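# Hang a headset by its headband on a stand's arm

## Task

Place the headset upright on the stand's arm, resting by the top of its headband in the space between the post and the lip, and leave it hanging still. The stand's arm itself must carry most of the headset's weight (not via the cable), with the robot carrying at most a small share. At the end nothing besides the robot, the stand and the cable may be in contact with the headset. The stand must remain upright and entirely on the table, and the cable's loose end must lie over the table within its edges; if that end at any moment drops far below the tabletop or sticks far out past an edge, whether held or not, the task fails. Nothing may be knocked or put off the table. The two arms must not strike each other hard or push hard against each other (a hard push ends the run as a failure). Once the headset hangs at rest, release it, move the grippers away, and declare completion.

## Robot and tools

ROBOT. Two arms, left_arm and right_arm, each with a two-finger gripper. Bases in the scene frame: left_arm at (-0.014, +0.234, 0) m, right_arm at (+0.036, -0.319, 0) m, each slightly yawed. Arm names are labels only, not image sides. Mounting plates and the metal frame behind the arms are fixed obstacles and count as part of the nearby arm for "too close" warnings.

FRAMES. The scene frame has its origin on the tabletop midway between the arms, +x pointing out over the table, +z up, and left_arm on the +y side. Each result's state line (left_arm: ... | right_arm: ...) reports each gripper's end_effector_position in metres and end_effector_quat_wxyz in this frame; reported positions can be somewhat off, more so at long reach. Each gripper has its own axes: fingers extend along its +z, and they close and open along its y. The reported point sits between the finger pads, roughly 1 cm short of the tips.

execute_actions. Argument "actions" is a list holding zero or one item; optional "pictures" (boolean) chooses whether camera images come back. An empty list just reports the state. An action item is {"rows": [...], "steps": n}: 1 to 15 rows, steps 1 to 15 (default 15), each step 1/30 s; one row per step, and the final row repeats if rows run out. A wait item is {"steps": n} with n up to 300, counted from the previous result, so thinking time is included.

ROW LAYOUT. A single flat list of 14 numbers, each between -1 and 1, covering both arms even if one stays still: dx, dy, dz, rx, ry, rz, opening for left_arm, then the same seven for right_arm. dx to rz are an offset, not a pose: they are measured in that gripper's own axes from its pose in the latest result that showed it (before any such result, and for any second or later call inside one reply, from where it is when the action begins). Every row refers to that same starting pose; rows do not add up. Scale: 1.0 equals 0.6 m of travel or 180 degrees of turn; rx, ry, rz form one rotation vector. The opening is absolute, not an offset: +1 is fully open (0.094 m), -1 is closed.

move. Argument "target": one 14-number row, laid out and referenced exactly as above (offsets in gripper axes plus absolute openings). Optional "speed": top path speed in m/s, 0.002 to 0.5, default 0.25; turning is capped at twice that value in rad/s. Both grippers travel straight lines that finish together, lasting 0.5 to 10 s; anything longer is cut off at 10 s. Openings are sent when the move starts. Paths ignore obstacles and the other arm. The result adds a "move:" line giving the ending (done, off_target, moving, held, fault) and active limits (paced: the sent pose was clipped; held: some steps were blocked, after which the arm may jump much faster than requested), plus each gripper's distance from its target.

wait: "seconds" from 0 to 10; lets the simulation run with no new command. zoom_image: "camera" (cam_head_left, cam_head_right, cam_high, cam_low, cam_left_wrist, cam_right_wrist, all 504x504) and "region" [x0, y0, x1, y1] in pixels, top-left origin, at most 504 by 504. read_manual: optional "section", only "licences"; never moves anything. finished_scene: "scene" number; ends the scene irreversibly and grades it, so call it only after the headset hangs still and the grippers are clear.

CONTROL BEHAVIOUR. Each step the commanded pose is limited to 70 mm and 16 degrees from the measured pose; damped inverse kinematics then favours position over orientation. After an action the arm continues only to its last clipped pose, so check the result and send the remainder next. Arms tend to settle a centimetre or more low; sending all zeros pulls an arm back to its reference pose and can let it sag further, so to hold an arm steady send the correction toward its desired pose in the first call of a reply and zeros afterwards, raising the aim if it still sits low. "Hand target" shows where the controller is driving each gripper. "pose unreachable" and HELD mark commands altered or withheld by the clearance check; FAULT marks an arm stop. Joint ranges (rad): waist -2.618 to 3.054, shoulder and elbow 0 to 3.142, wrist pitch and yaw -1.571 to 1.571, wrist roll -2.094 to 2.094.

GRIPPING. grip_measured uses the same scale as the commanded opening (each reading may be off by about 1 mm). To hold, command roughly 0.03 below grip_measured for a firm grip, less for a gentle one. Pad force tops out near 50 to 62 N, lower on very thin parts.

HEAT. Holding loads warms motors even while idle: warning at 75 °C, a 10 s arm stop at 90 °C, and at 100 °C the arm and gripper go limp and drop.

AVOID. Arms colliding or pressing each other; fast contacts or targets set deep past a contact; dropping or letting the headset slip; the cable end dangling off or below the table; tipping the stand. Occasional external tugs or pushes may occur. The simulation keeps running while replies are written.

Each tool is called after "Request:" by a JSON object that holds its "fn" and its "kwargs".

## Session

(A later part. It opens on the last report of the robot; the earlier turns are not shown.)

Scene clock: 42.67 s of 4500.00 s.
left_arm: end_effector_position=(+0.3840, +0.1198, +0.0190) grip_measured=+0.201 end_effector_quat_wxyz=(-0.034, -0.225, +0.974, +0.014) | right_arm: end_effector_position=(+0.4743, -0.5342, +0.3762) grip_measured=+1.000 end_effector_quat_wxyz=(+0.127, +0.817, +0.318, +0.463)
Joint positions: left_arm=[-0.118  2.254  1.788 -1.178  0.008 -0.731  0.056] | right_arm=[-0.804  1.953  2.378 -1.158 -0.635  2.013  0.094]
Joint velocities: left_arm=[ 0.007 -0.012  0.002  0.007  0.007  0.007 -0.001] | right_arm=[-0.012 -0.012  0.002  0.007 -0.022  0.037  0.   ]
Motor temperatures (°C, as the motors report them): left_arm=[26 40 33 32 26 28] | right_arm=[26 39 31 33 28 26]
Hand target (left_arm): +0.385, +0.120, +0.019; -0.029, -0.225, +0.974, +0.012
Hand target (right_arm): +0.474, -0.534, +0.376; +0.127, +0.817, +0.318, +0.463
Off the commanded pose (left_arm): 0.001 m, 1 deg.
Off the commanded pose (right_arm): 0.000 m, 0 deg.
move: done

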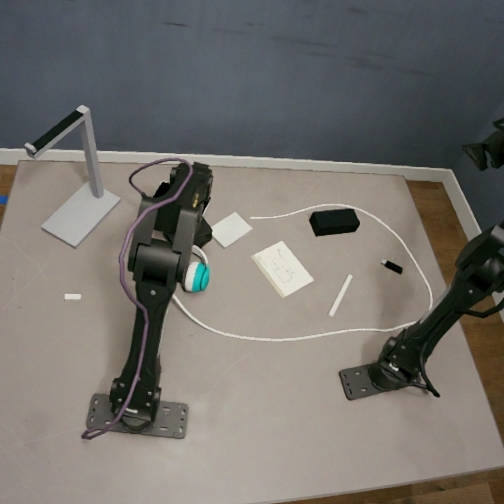

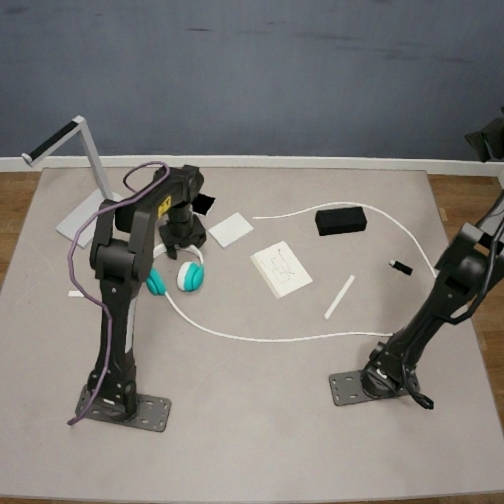

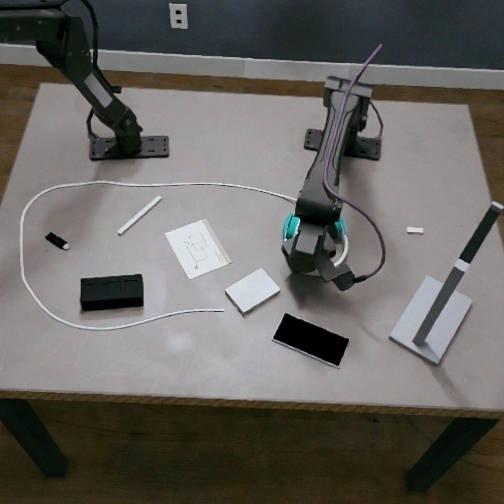

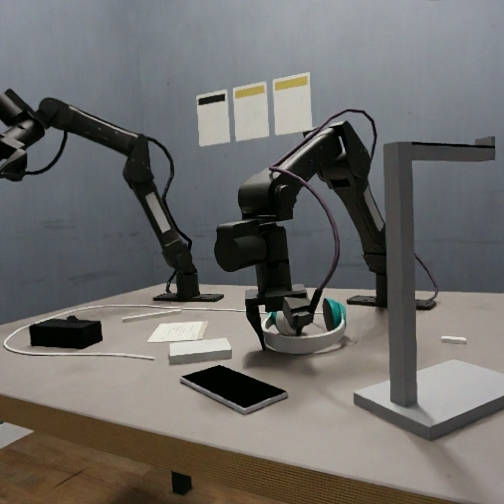

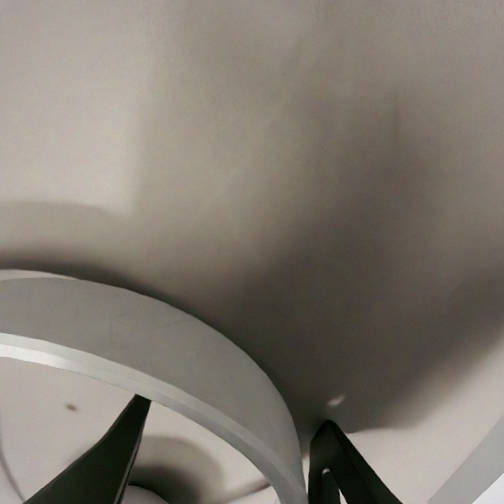

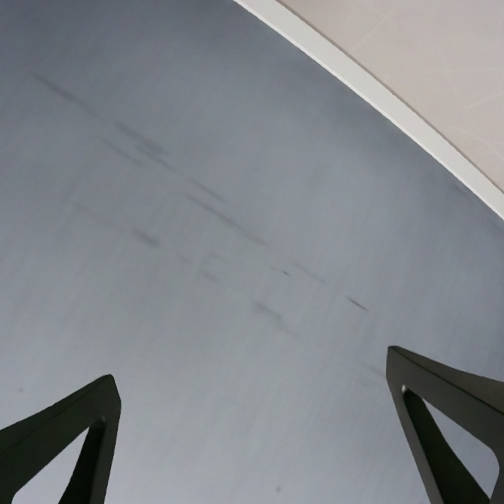

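Request:
{"fn": "move", "kwargs": {"target": [0,-0.02,0,0,0,0,-0.3,0,0,0,0,0,0,1], "speed": 0.04}}

Request:
{"fn": "move", "kwargs": {"target": [0,0,0,0,0,0,-1,0,0,0,0,0,0,1]}}

Request:
{"fn": "move", "kwargs": {"target": [0,0,-0.3,0,0,0,-1,0,0,0,0,0,0,1], "speed": 0.12}}

Request:
{"fn": "move", "kwargs": {"target": [-0.1,0.45,-0.36,0.33,-0.374,0.04,-1,0,0,0,0,0,0,1], "speed": 0.15}}

Scene clock: 52.23 s of 4500.00 s.
left_arm: end_effector_position=(+0.3841, +0.1157, +0.0178) grip_measured=-0.298 end_effector_quat_wxyz=(-0.040, -0.228, +0.973, +0.017) | right_arm: end_effector_position=(+0.4743, -0.5342, +0.3762) grip_measured=+1.000 end_effector_quat_wxyz=(+0.127, +0.817, +0.318, +0.463)
Joint positions: left_arm=[-0.126  2.275  1.817 -1.199  0.01  -0.746  0.033] | right_arm=[-0.804  1.953  2.378 -1.158 -0.635  2.013  0.094]
Joint velocities: left_arm=[-0.012  0.002  0.002  0.007 -0.022 -0.022 -0.001] | right_arm=[ 0.002  0.022 -0.022 -0.037 -0.007 -0.051  0.   ]
Motor temperatures (°C, as the motors report them): left_arm=[26 41 32 32 26 28] | right_arm=[26 39 31 33 28 26]
Hand target (left_arm): +0.389, +0.109, +0.019; -0.034, -0.225, +0.974, +0.014
Hand target (right_arm): +0.474, -0.534, +0.376; +0.127, +0.817, +0.318, +0.463
Off the commanded pose (left_arm): 0.008 m, 1 deg.
Off the commanded pose (right_arm): 0.000 m, 0 deg.
After step 90, 5.83 s passed at rest.
move: done

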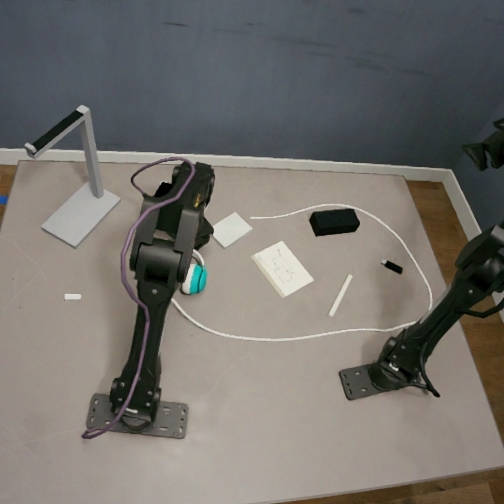

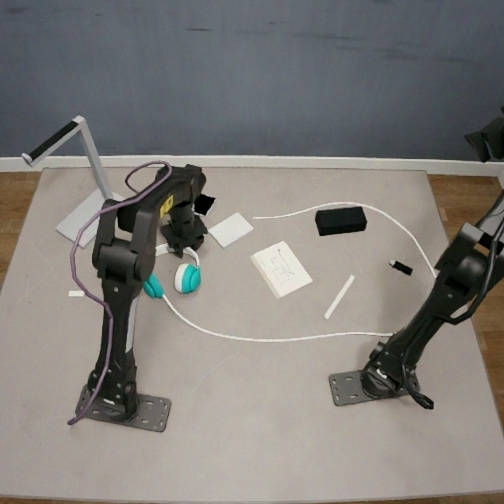

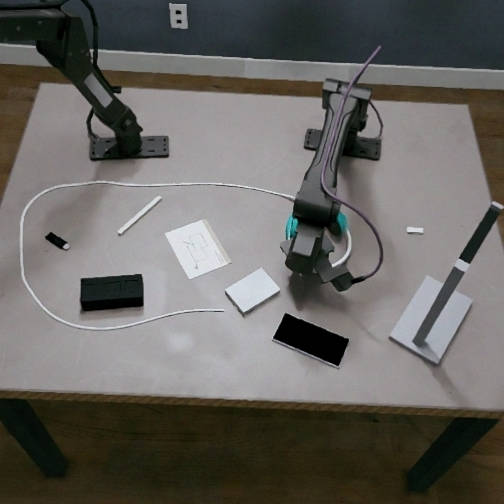

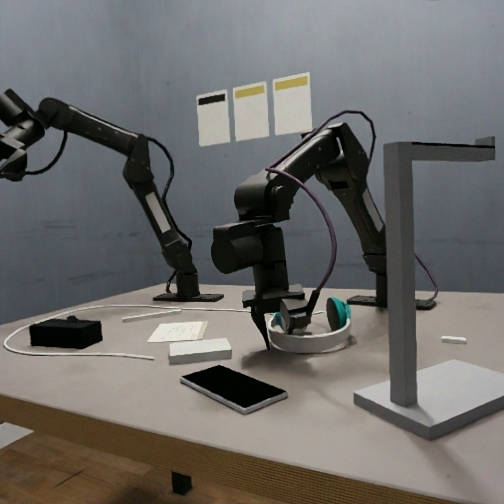

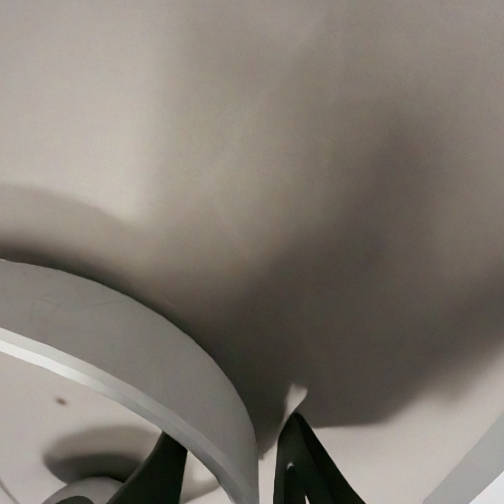

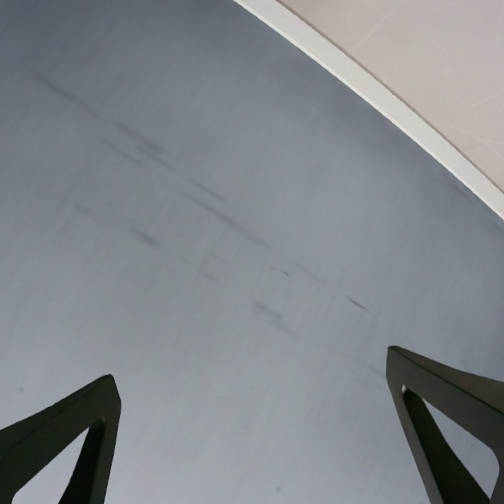

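Scene clock: 52.73 s of 4500.00 s.
left_arm: end_effector_position=(+0.3823, +0.1164, +0.0177) grip_measured=-0.840 end_effector_quat_wxyz=(-0.043, -0.227, +0.973, +0.020) | right_arm: end_effector_position=(+0.4743, -0.5342, +0.3762) grip_measured=+1.000 end_effector_quat_wxyz=(+0.127, +0.817, +0.318, +0.463)
Joint positions: left_arm=[-0.127  2.276  1.817 -1.207  0.009 -0.744  0.008] | right_arm=[-0.804  1.953  2.378 -1.158 -0.635  2.013  0.094]
Joint velocities: left_arm=[ 0.002  0.007 -0.007  0.037 -0.022 -0.081 -0.001] | right_arm=[ 0.022 -0.017 -0.017  0.037  0.022  0.007  0.   ]
Motor temperatures (°C, as the motors report them): left_arm=[26 41 32 32 26 28] | right_arm=[26 39 31 33 28 26]
Hand target (left_arm): +0.384, +0.116, +0.018; -0.040, -0.228, +0.973, +0.017
Hand target (right_arm): +0.474, -0.534, +0.376; +0.127, +0.817, +0.318, +0.463
Off the commanded pose (left_arm): 0.002 m, 0 deg.
Off the commanded pose (right_arm): 0.000 m, 0 deg.
move: done

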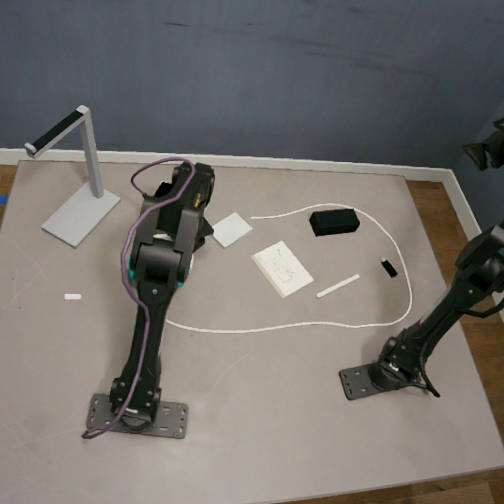

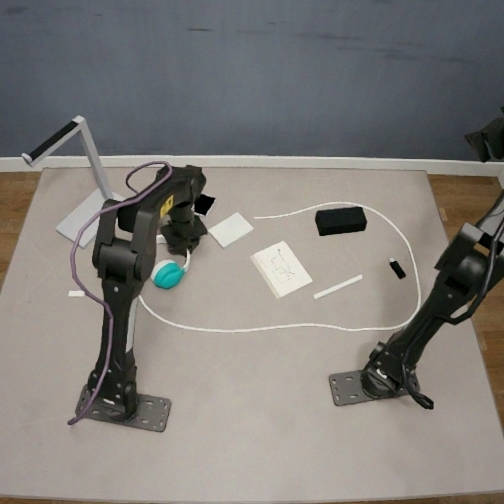

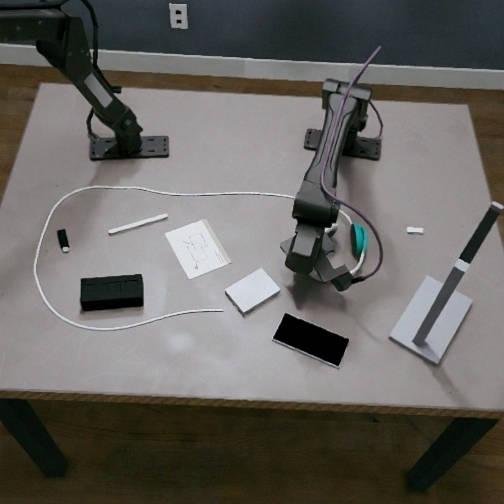

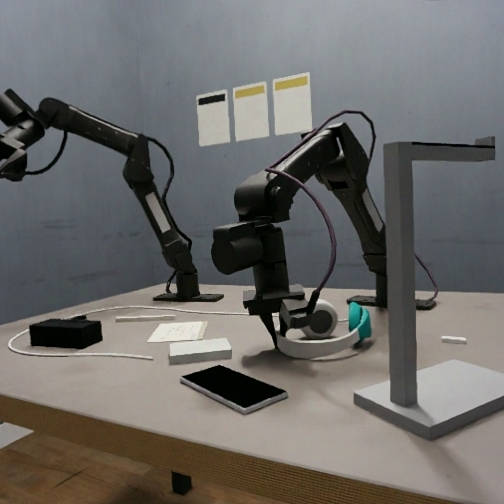

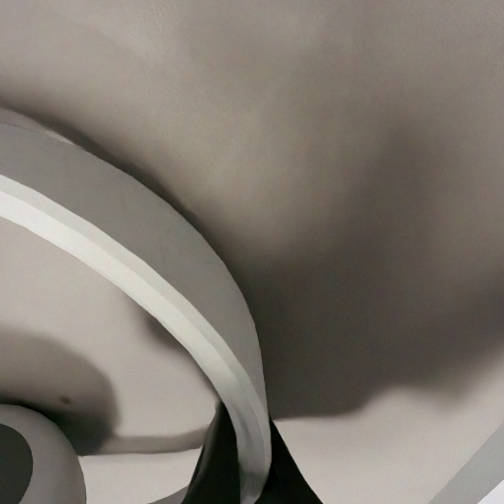

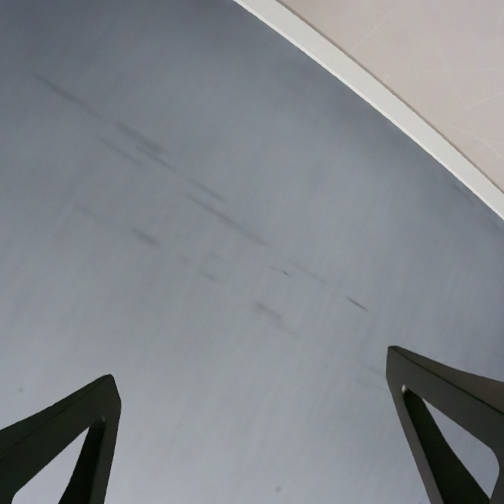

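Scene clock: 54.60 s of 4500.00 s.
left_arm: end_effector_position=(+0.3958, +0.1109, +0.1764) grip_measured=-0.840 end_effector_quat_wxyz=(+0.040, -0.226, +0.973, -0.033) | right_arm: end_effector_position=(+0.4743, -0.5342, +0.3762) grip_measured=+1.000 end_effector_quat_wxyz=(+0.127, +0.817, +0.318, +0.463)
Joint positions: left_arm=[-0.127  2.153  2.255 -1.57   0.017 -0.744  0.008] | right_arm=[-0.804  1.953  2.378 -1.158 -0.635  2.013  0.094]
Joint velocities: left_arm=[-0.032 -0.007  0.007 -0.037 -0.022 -0.007  0.   ] | right_arm=[-0.017 -0.007 -0.007 -0.037 -0.022  0.066  0.   ]
Motor temperatures (°C, as the motors report them): left_arm=[26 42 33 32 26 28] | right_arm=[26 40 31 33 28 26]
Hand target (left_arm): +0.396, +0.113, +0.196; +0.062, -0.227, +0.971, -0.041
Hand target (right_arm): +0.474, -0.534, +0.376; +0.127, +0.817, +0.318, +0.463
Off the commanded pose (left_arm): 0.021 m, 11 deg.
Off the commanded pose (right_arm): 0.000 m, 0 deg.
joint sent to its limit (left arm) — the command would take joint 4 (wrist pitch) past its lower limit, so that joint was sent only as far as its limit.
move: off_target (left_arm)

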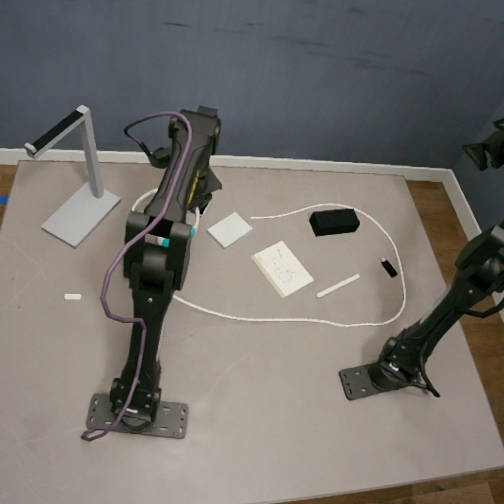

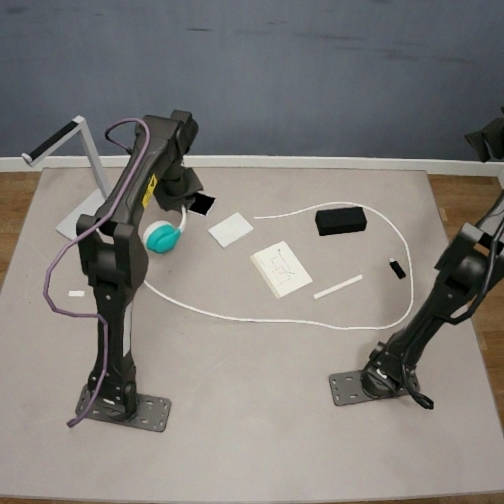

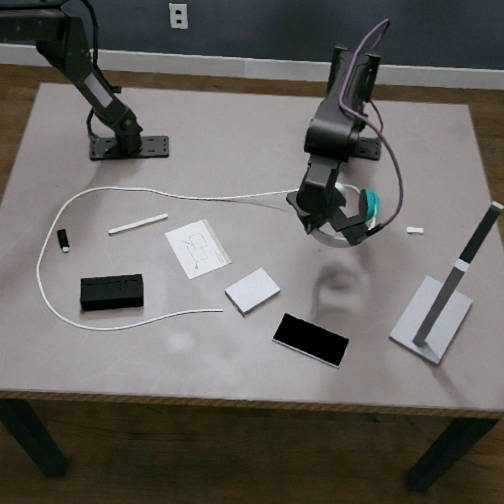

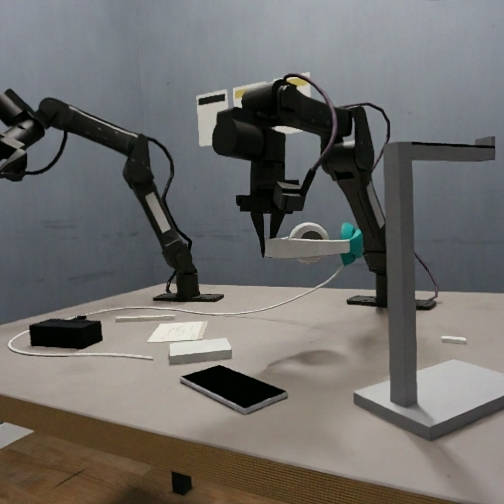

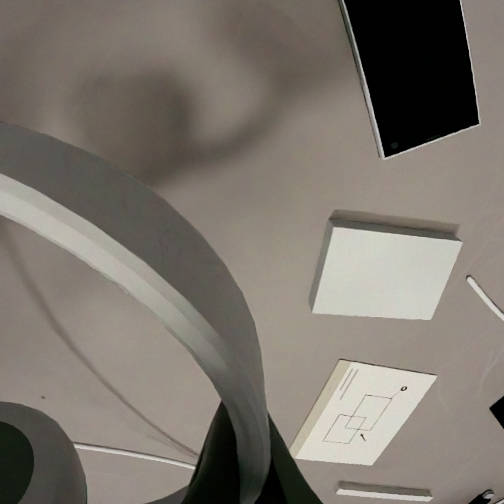

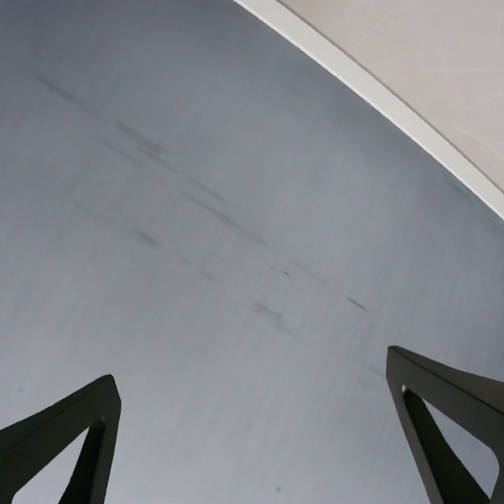

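Scene clock: 60.77 s of 4500.00 s.
left_arm: end_effector_position=(+0.3103, +0.3886, +0.3654) grip_measured=-0.839 end_effector_quat_wxyz=(+0.636, -0.127, +0.670, -0.361) | right_arm: end_effector_position=(+0.4743, -0.5342, +0.3762) grip_measured=+1.000 end_effector_quat_wxyz=(+0.127, +0.817, +0.318, +0.463)
Joint positions: left_arm=[ 1.092  1.283  0.907  0.6    1.255 -0.917  0.008] | right_arm=[-0.804  1.953  2.378 -1.158 -0.635  2.013  0.094]
Joint velocities: left_arm=[-0.017  0.002 -0.002  0.007 -0.007 -0.051 -0.002] | right_arm=[-0.012 -0.002  0.002 -0.022  0.022 -0.007  0.   ]
Motor temperatures (°C, as the motors report them): left_arm=[26 40 33 33 26 28] | right_arm=[26 40 32 33 28 26]
Hand target (left_arm): +0.308, +0.387, +0.375; +0.653, -0.101, +0.667, -0.343
Hand target (right_arm): +0.474, -0.534, +0.376; +0.127, +0.817, +0.318, +0.463
Off the commanded pose (left_arm): 0.008 m, 3 deg.
Off the commanded pose (right_arm): 0.000 m, 0 deg.
move: off_target (left_arm)

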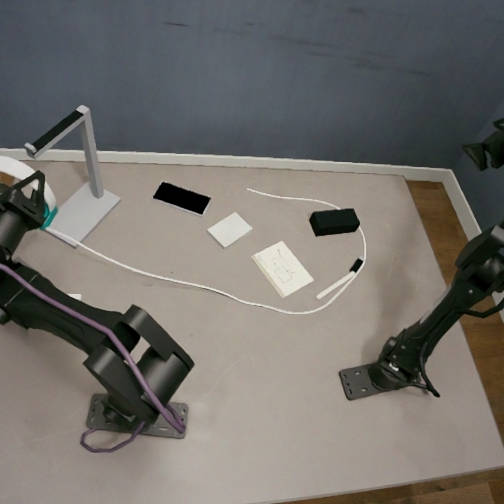

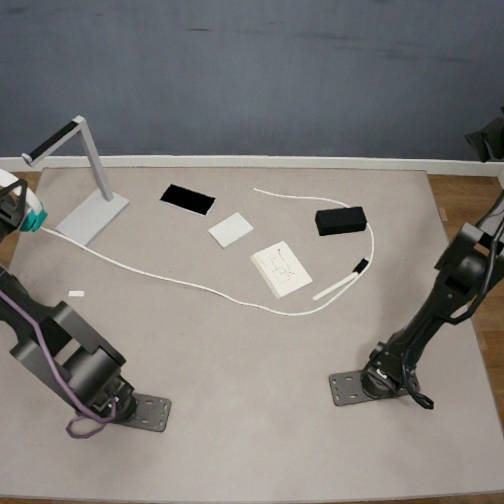

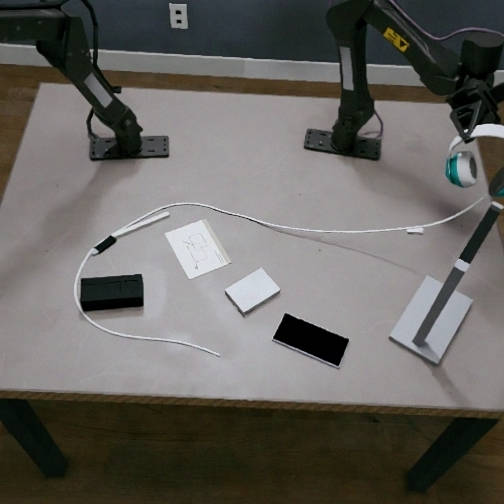

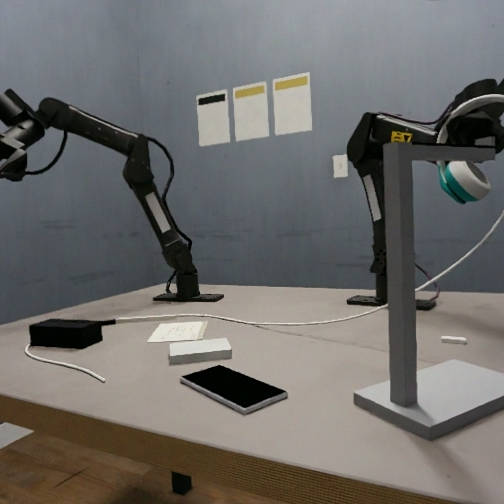

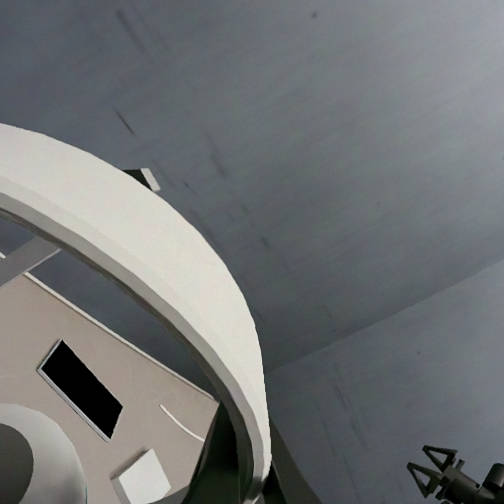

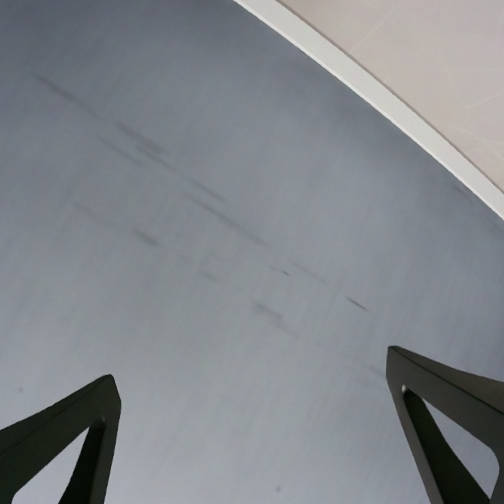

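Request:
{"fn": "move", "kwargs": {"target": [0,0,0.1,0,0,0,-1,0,0,0,0,0,0,1], "speed": 0.05}}

Scene clock: 69.87 s of 4500.00 s.
left_arm: end_effector_position=(+0.3644, +0.3691, +0.3421) grip_measured=-0.839 end_effector_quat_wxyz=(+0.603, -0.163, +0.678, -0.386) | right_arm: end_effector_position=(+0.4743, -0.5342, +0.3762) grip_measured=+1.000 end_effector_quat_wxyz=(+0.127, +0.817, +0.318, +0.463)
Joint positions: left_arm=[ 0.9    1.37   0.955  0.471  1.074 -0.854  0.008] | right_arm=[-0.804  1.953  2.378 -1.158 -0.635  2.013  0.094]
Joint velocities: left_arm=[ 0.002 -0.002  0.022 -0.051 -0.051  0.051  0.002] | right_arm=[ 0.022  0.007 -0.007 -0.081 -0.037 -0.081  0.   ]
Motor temperatures (°C, as the motors report them): left_arm=[26 37 33 34 26 28] | right_arm=[26 40 32 33 28 26]
Hand target (left_arm): +0.365, +0.368, +0.369; +0.636, -0.127, +0.670, -0.362
Hand target (right_arm): +0.474, -0.534, +0.376; +0.127, +0.817, +0.318, +0.463
Off the commanded pose (left_arm): 0.028 m, 6 deg.
Off the commanded pose (right_arm): 0.000 m, 0 deg.
After step 90, 4.50 s passed at rest.
move: off_target (left_arm)

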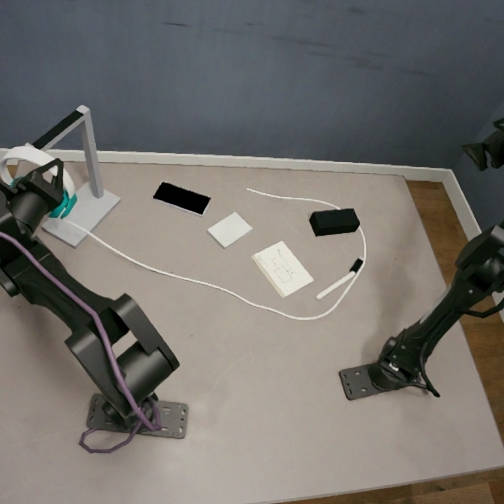

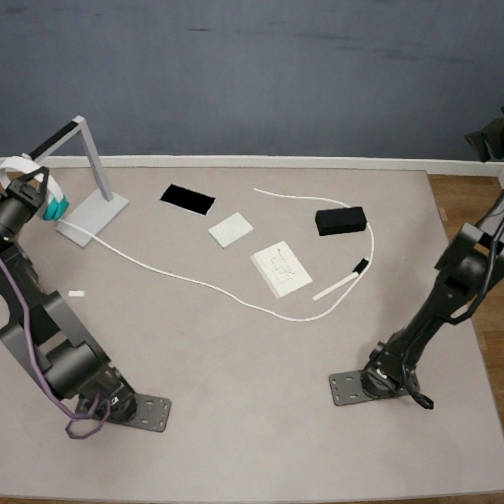

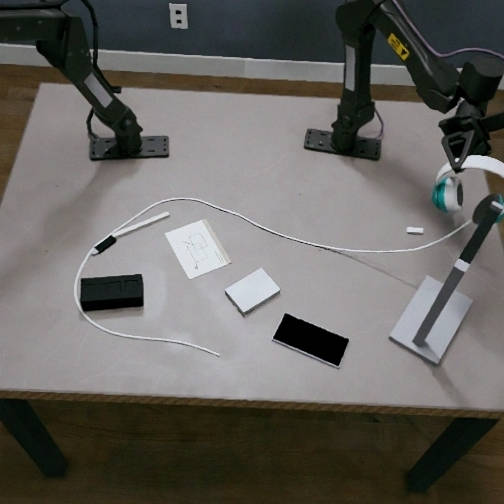

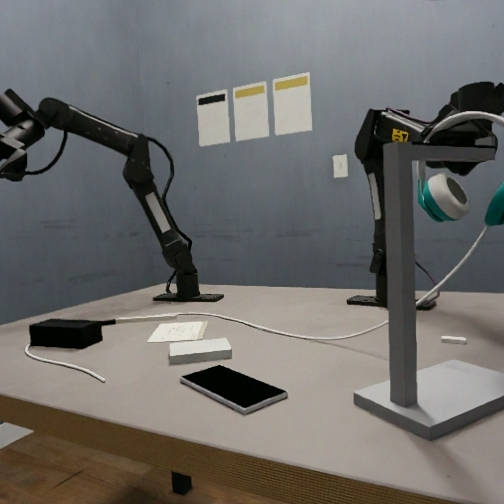

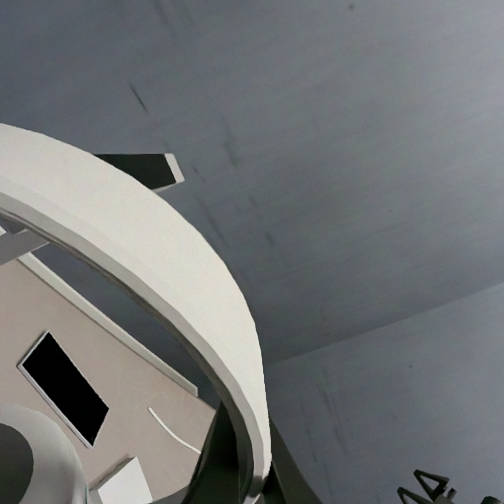

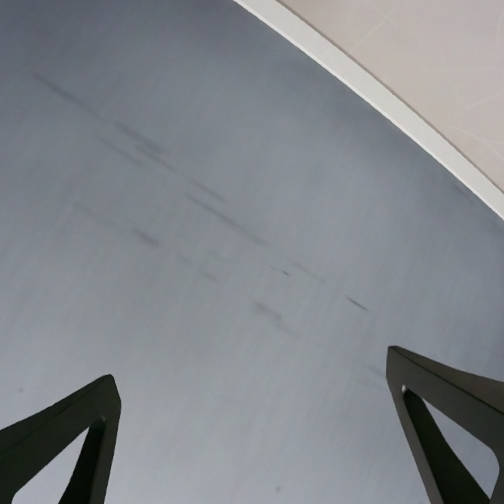

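Request:
{"fn": "move", "kwargs": {"target": [-0.13,-0.01,0,0.01,-0.01,0,-1,0,0,0,0,0,0,1], "speed": 0.05}}

Scene clock: 76.40 s of 4500.00 s.
left_arm: end_effector_position=(+0.3827, +0.4195, +0.3723) grip_measured=-0.839 end_effector_quat_wxyz=(+0.589, -0.196, +0.667, -0.412) | right_arm: end_effector_position=(+0.4743, -0.5342, +0.3762) grip_measured=+1.000 end_effector_quat_wxyz=(+0.127, +0.817, +0.318, +0.463)
Joint positions: left_arm=[ 0.973  1.538  1.212  0.405  1.137 -0.968  0.008] | right_arm=[-0.804  1.953  2.378 -1.158 -0.635  2.013  0.094]
Joint velocities: left_arm=[ 0.002  0.007  0.002  0.022  0.022 -0.081 -0.   ] | right_arm=[ 0.012 -0.012  0.007  0.007 -0.022 -0.007  0.   ]
Motor temperatures (°C, as the motors report them): left_arm=[26 36 35 35 26 28] | right_arm=[26 40 32 33 28 26]
Hand target (left_arm): +0.379, +0.419, +0.398; +0.616, -0.160, +0.663, -0.393
Hand target (right_arm): +0.474, -0.534, +0.376; +0.127, +0.817, +0.318, +0.463
Off the commanded pose (left_arm): 0.028 m, 6 deg.
Off the commanded pose (right_arm): 0.000 m, 0 deg.
After step 90, 1.67 s passed at rest.
move: off_target (left_arm)

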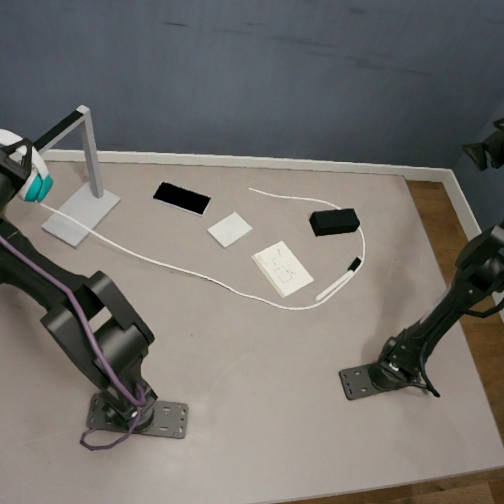

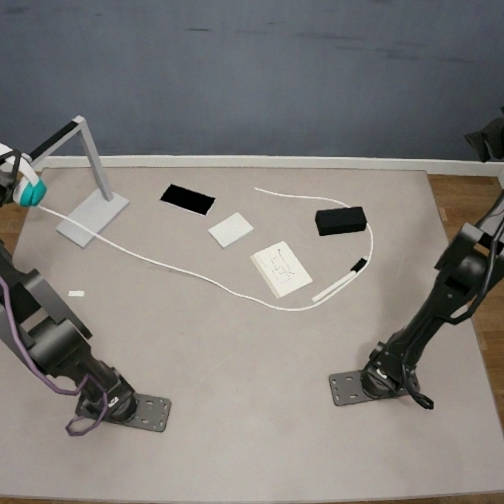

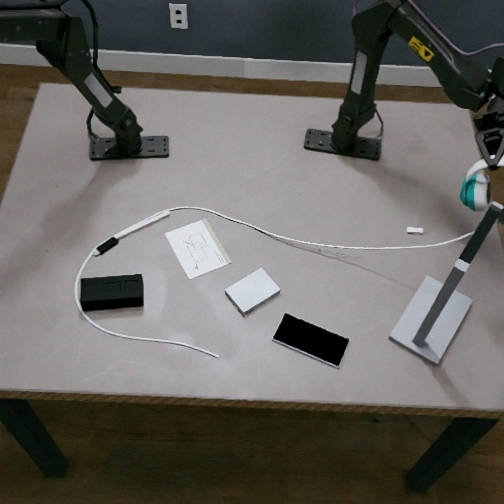

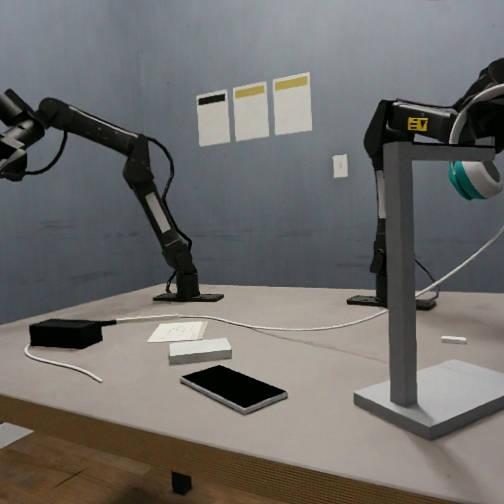

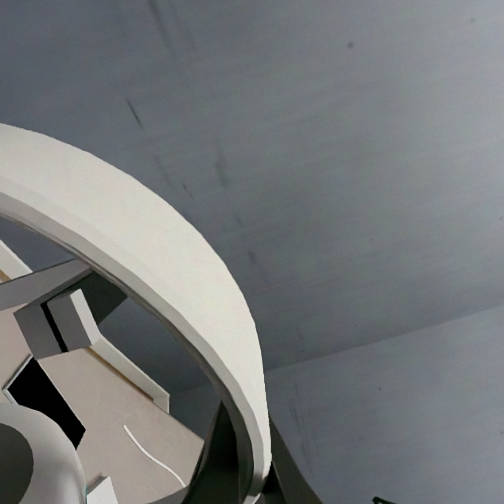

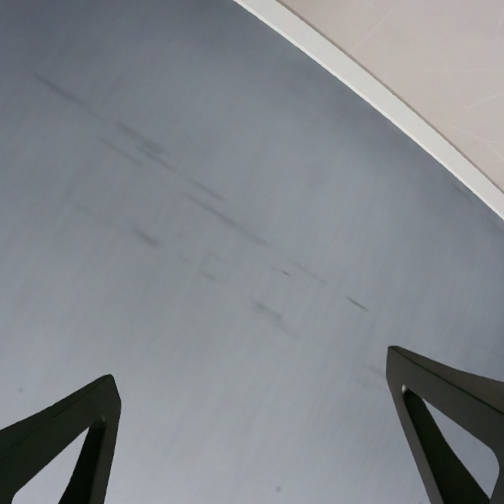

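Request:
{"fn": "move", "kwargs": {"target": [-0.01,-0.012,0.15,0.015,-0.012,0.07,-1,0,0,0,0,0,0,1], "speed": 0.04}}

Scene clock: 86.93 s of 4500.00 s.
left_arm: end_effector_position=(+0.4659, +0.3927, +0.3472) grip_measured=-0.839 end_effector_quat_wxyz=(+0.604, -0.161, +0.681, -0.382) | right_arm: end_effector_position=(+0.4743, -0.5342, +0.3762) grip_measured=+1.000 end_effector_quat_wxyz=(+0.127, +0.817, +0.318, +0.463)
Joint positions: left_arm=[ 0.765  1.724  1.33   0.43   0.937 -0.825  0.008] | right_arm=[-0.804  1.953  2.378 -1.158 -0.635  2.013  0.094]
Joint velocities: left_arm=[-0.007  0.012  0.007 -0.051 -0.022  0.051 -0.001] | right_arm=[-0.007 -0.002 -0.012  0.037 -0.066 -0.007  0.   ]
Motor temperatures (°C, as the motors report them): left_arm=[26 36 36 35 26 28] | right_arm=[26 40 32 34 28 26]
Hand target (left_arm): +0.465, +0.390, +0.384; +0.648, -0.116, +0.663, -0.356
Hand target (right_arm): +0.474, -0.534, +0.376; +0.127, +0.817, +0.318, +0.463
Off the commanded pose (left_arm): 0.037 m, 8 deg.
Off the commanded pose (right_arm): 0.000 m, 0 deg.
After step 90, 4.33 s passed at rest.
move: off_target (left_arm)

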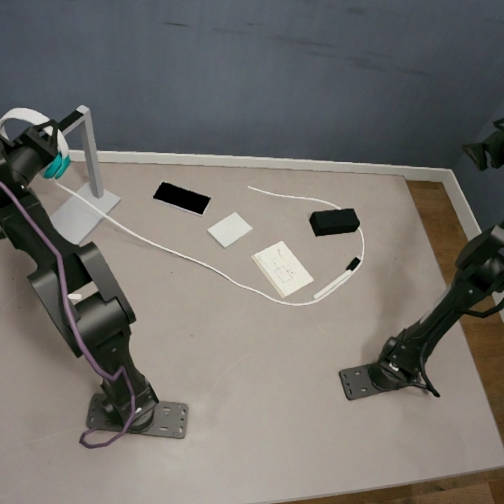

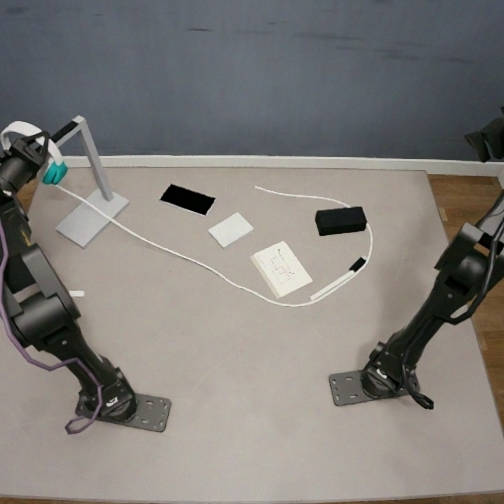

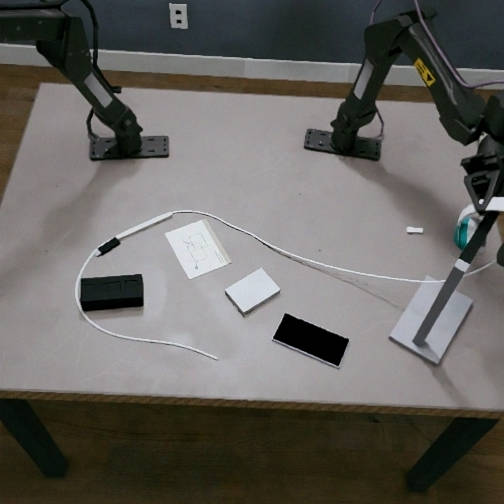

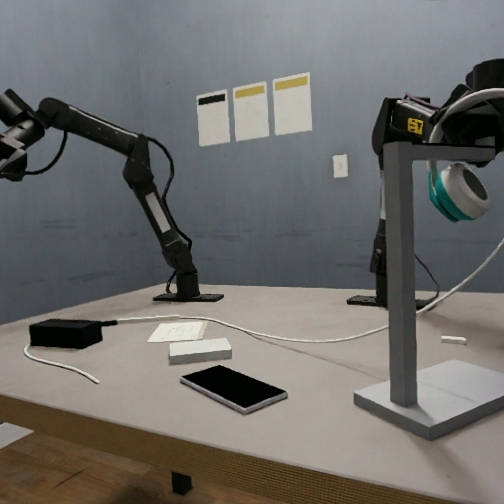

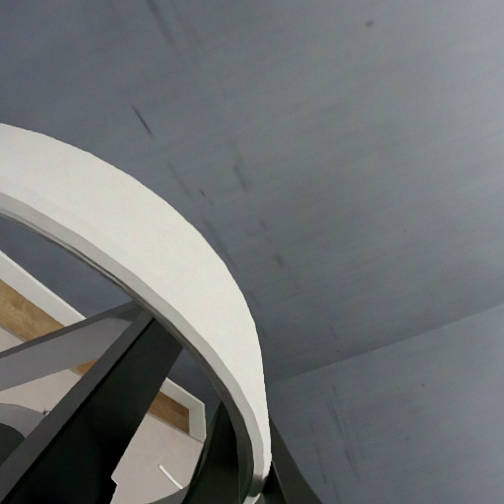

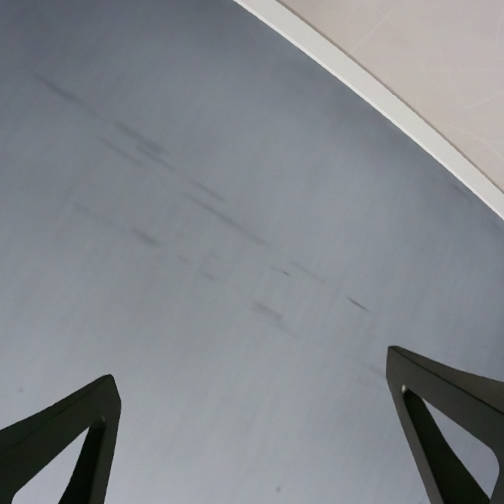

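Request:
{"fn": "move", "kwargs": {"target": [0.03,-0.055,0.07,0.02,-0.02,0.04,-1,0,0,0,0,0,0,1], "speed": 0.04}}

Scene clock: 97.87 s of 4500.00 s.
left_arm: end_effector_position=(+0.4951, +0.3512, +0.3364) grip_measured=-0.839 end_effector_quat_wxyz=(+0.619, -0.147, +0.675, -0.373) | right_arm: end_effector_position=(+0.4743, -0.5342, +0.3762) grip_measured=+1.000 end_effector_quat_wxyz=(+0.127, +0.817, +0.318, +0.463)
Joint positions: left_arm=[ 0.631  1.748  1.289  0.525  0.798 -0.804  0.008] | right_arm=[-0.804  1.953  2.378 -1.158 -0.635  2.013  0.094]
Joint velocities: left_arm=[-0.012 -0.017 -0.007  0.037  0.051 -0.037 -0.   ] | right_arm=[ 0.017  0.007 -0.002  0.007  0.007 -0.037  0.   ]
Motor temperatures (°C, as the motors report them): left_arm=[26 37 36 37 26 28] | right_arm=[26 41 32 34 28 26]
Hand target (left_arm): +0.493, +0.345, +0.359; +0.652, -0.111, +0.659, -0.359
Hand target (right_arm): +0.474, -0.534, +0.376; +0.127, +0.817, +0.318, +0.463
Off the commanded pose (left_arm): 0.024 m, 6 deg.
Off the commanded pose (right_arm): 0.000 m, 0 deg.
After step 90, 5.70 s passed at rest.
move: off_target (left_arm)

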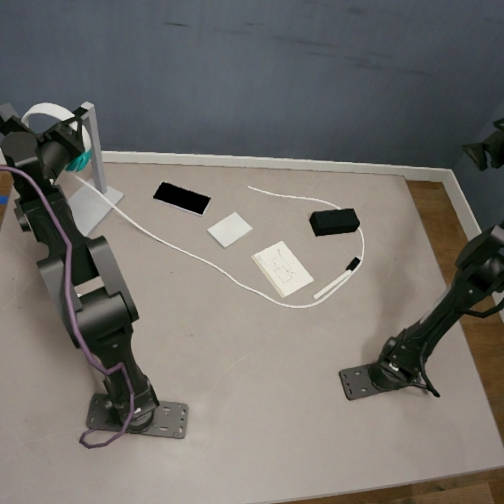

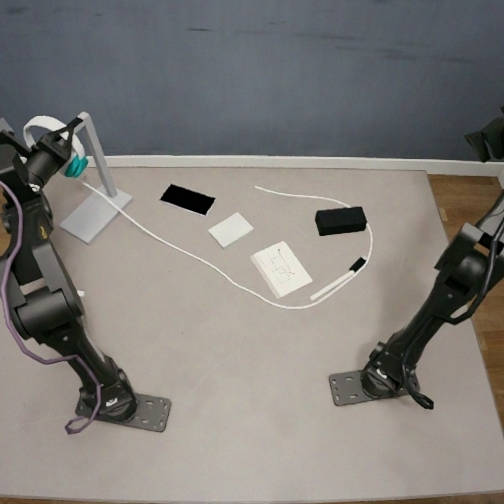

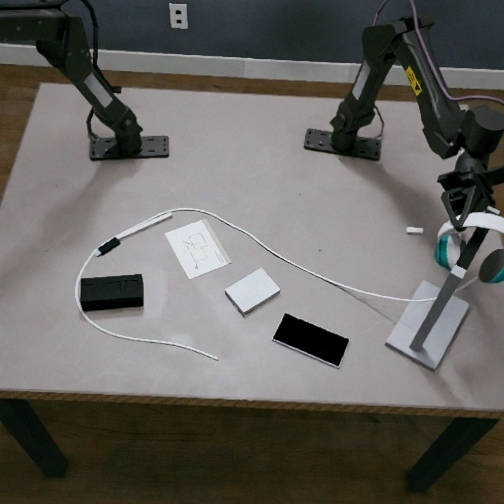

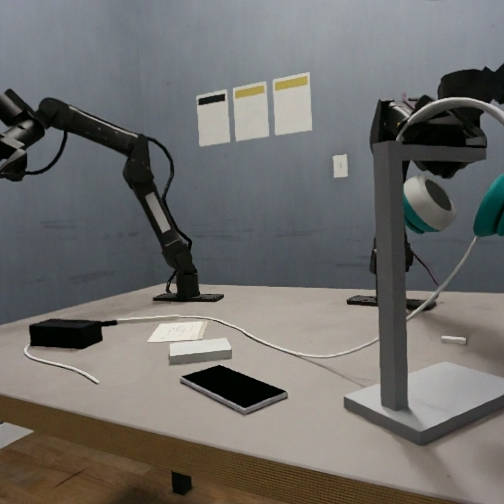

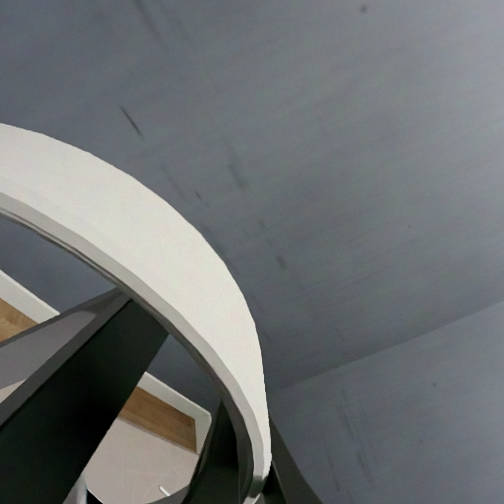

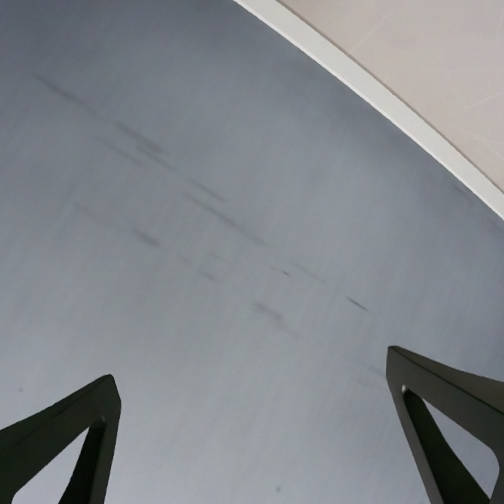

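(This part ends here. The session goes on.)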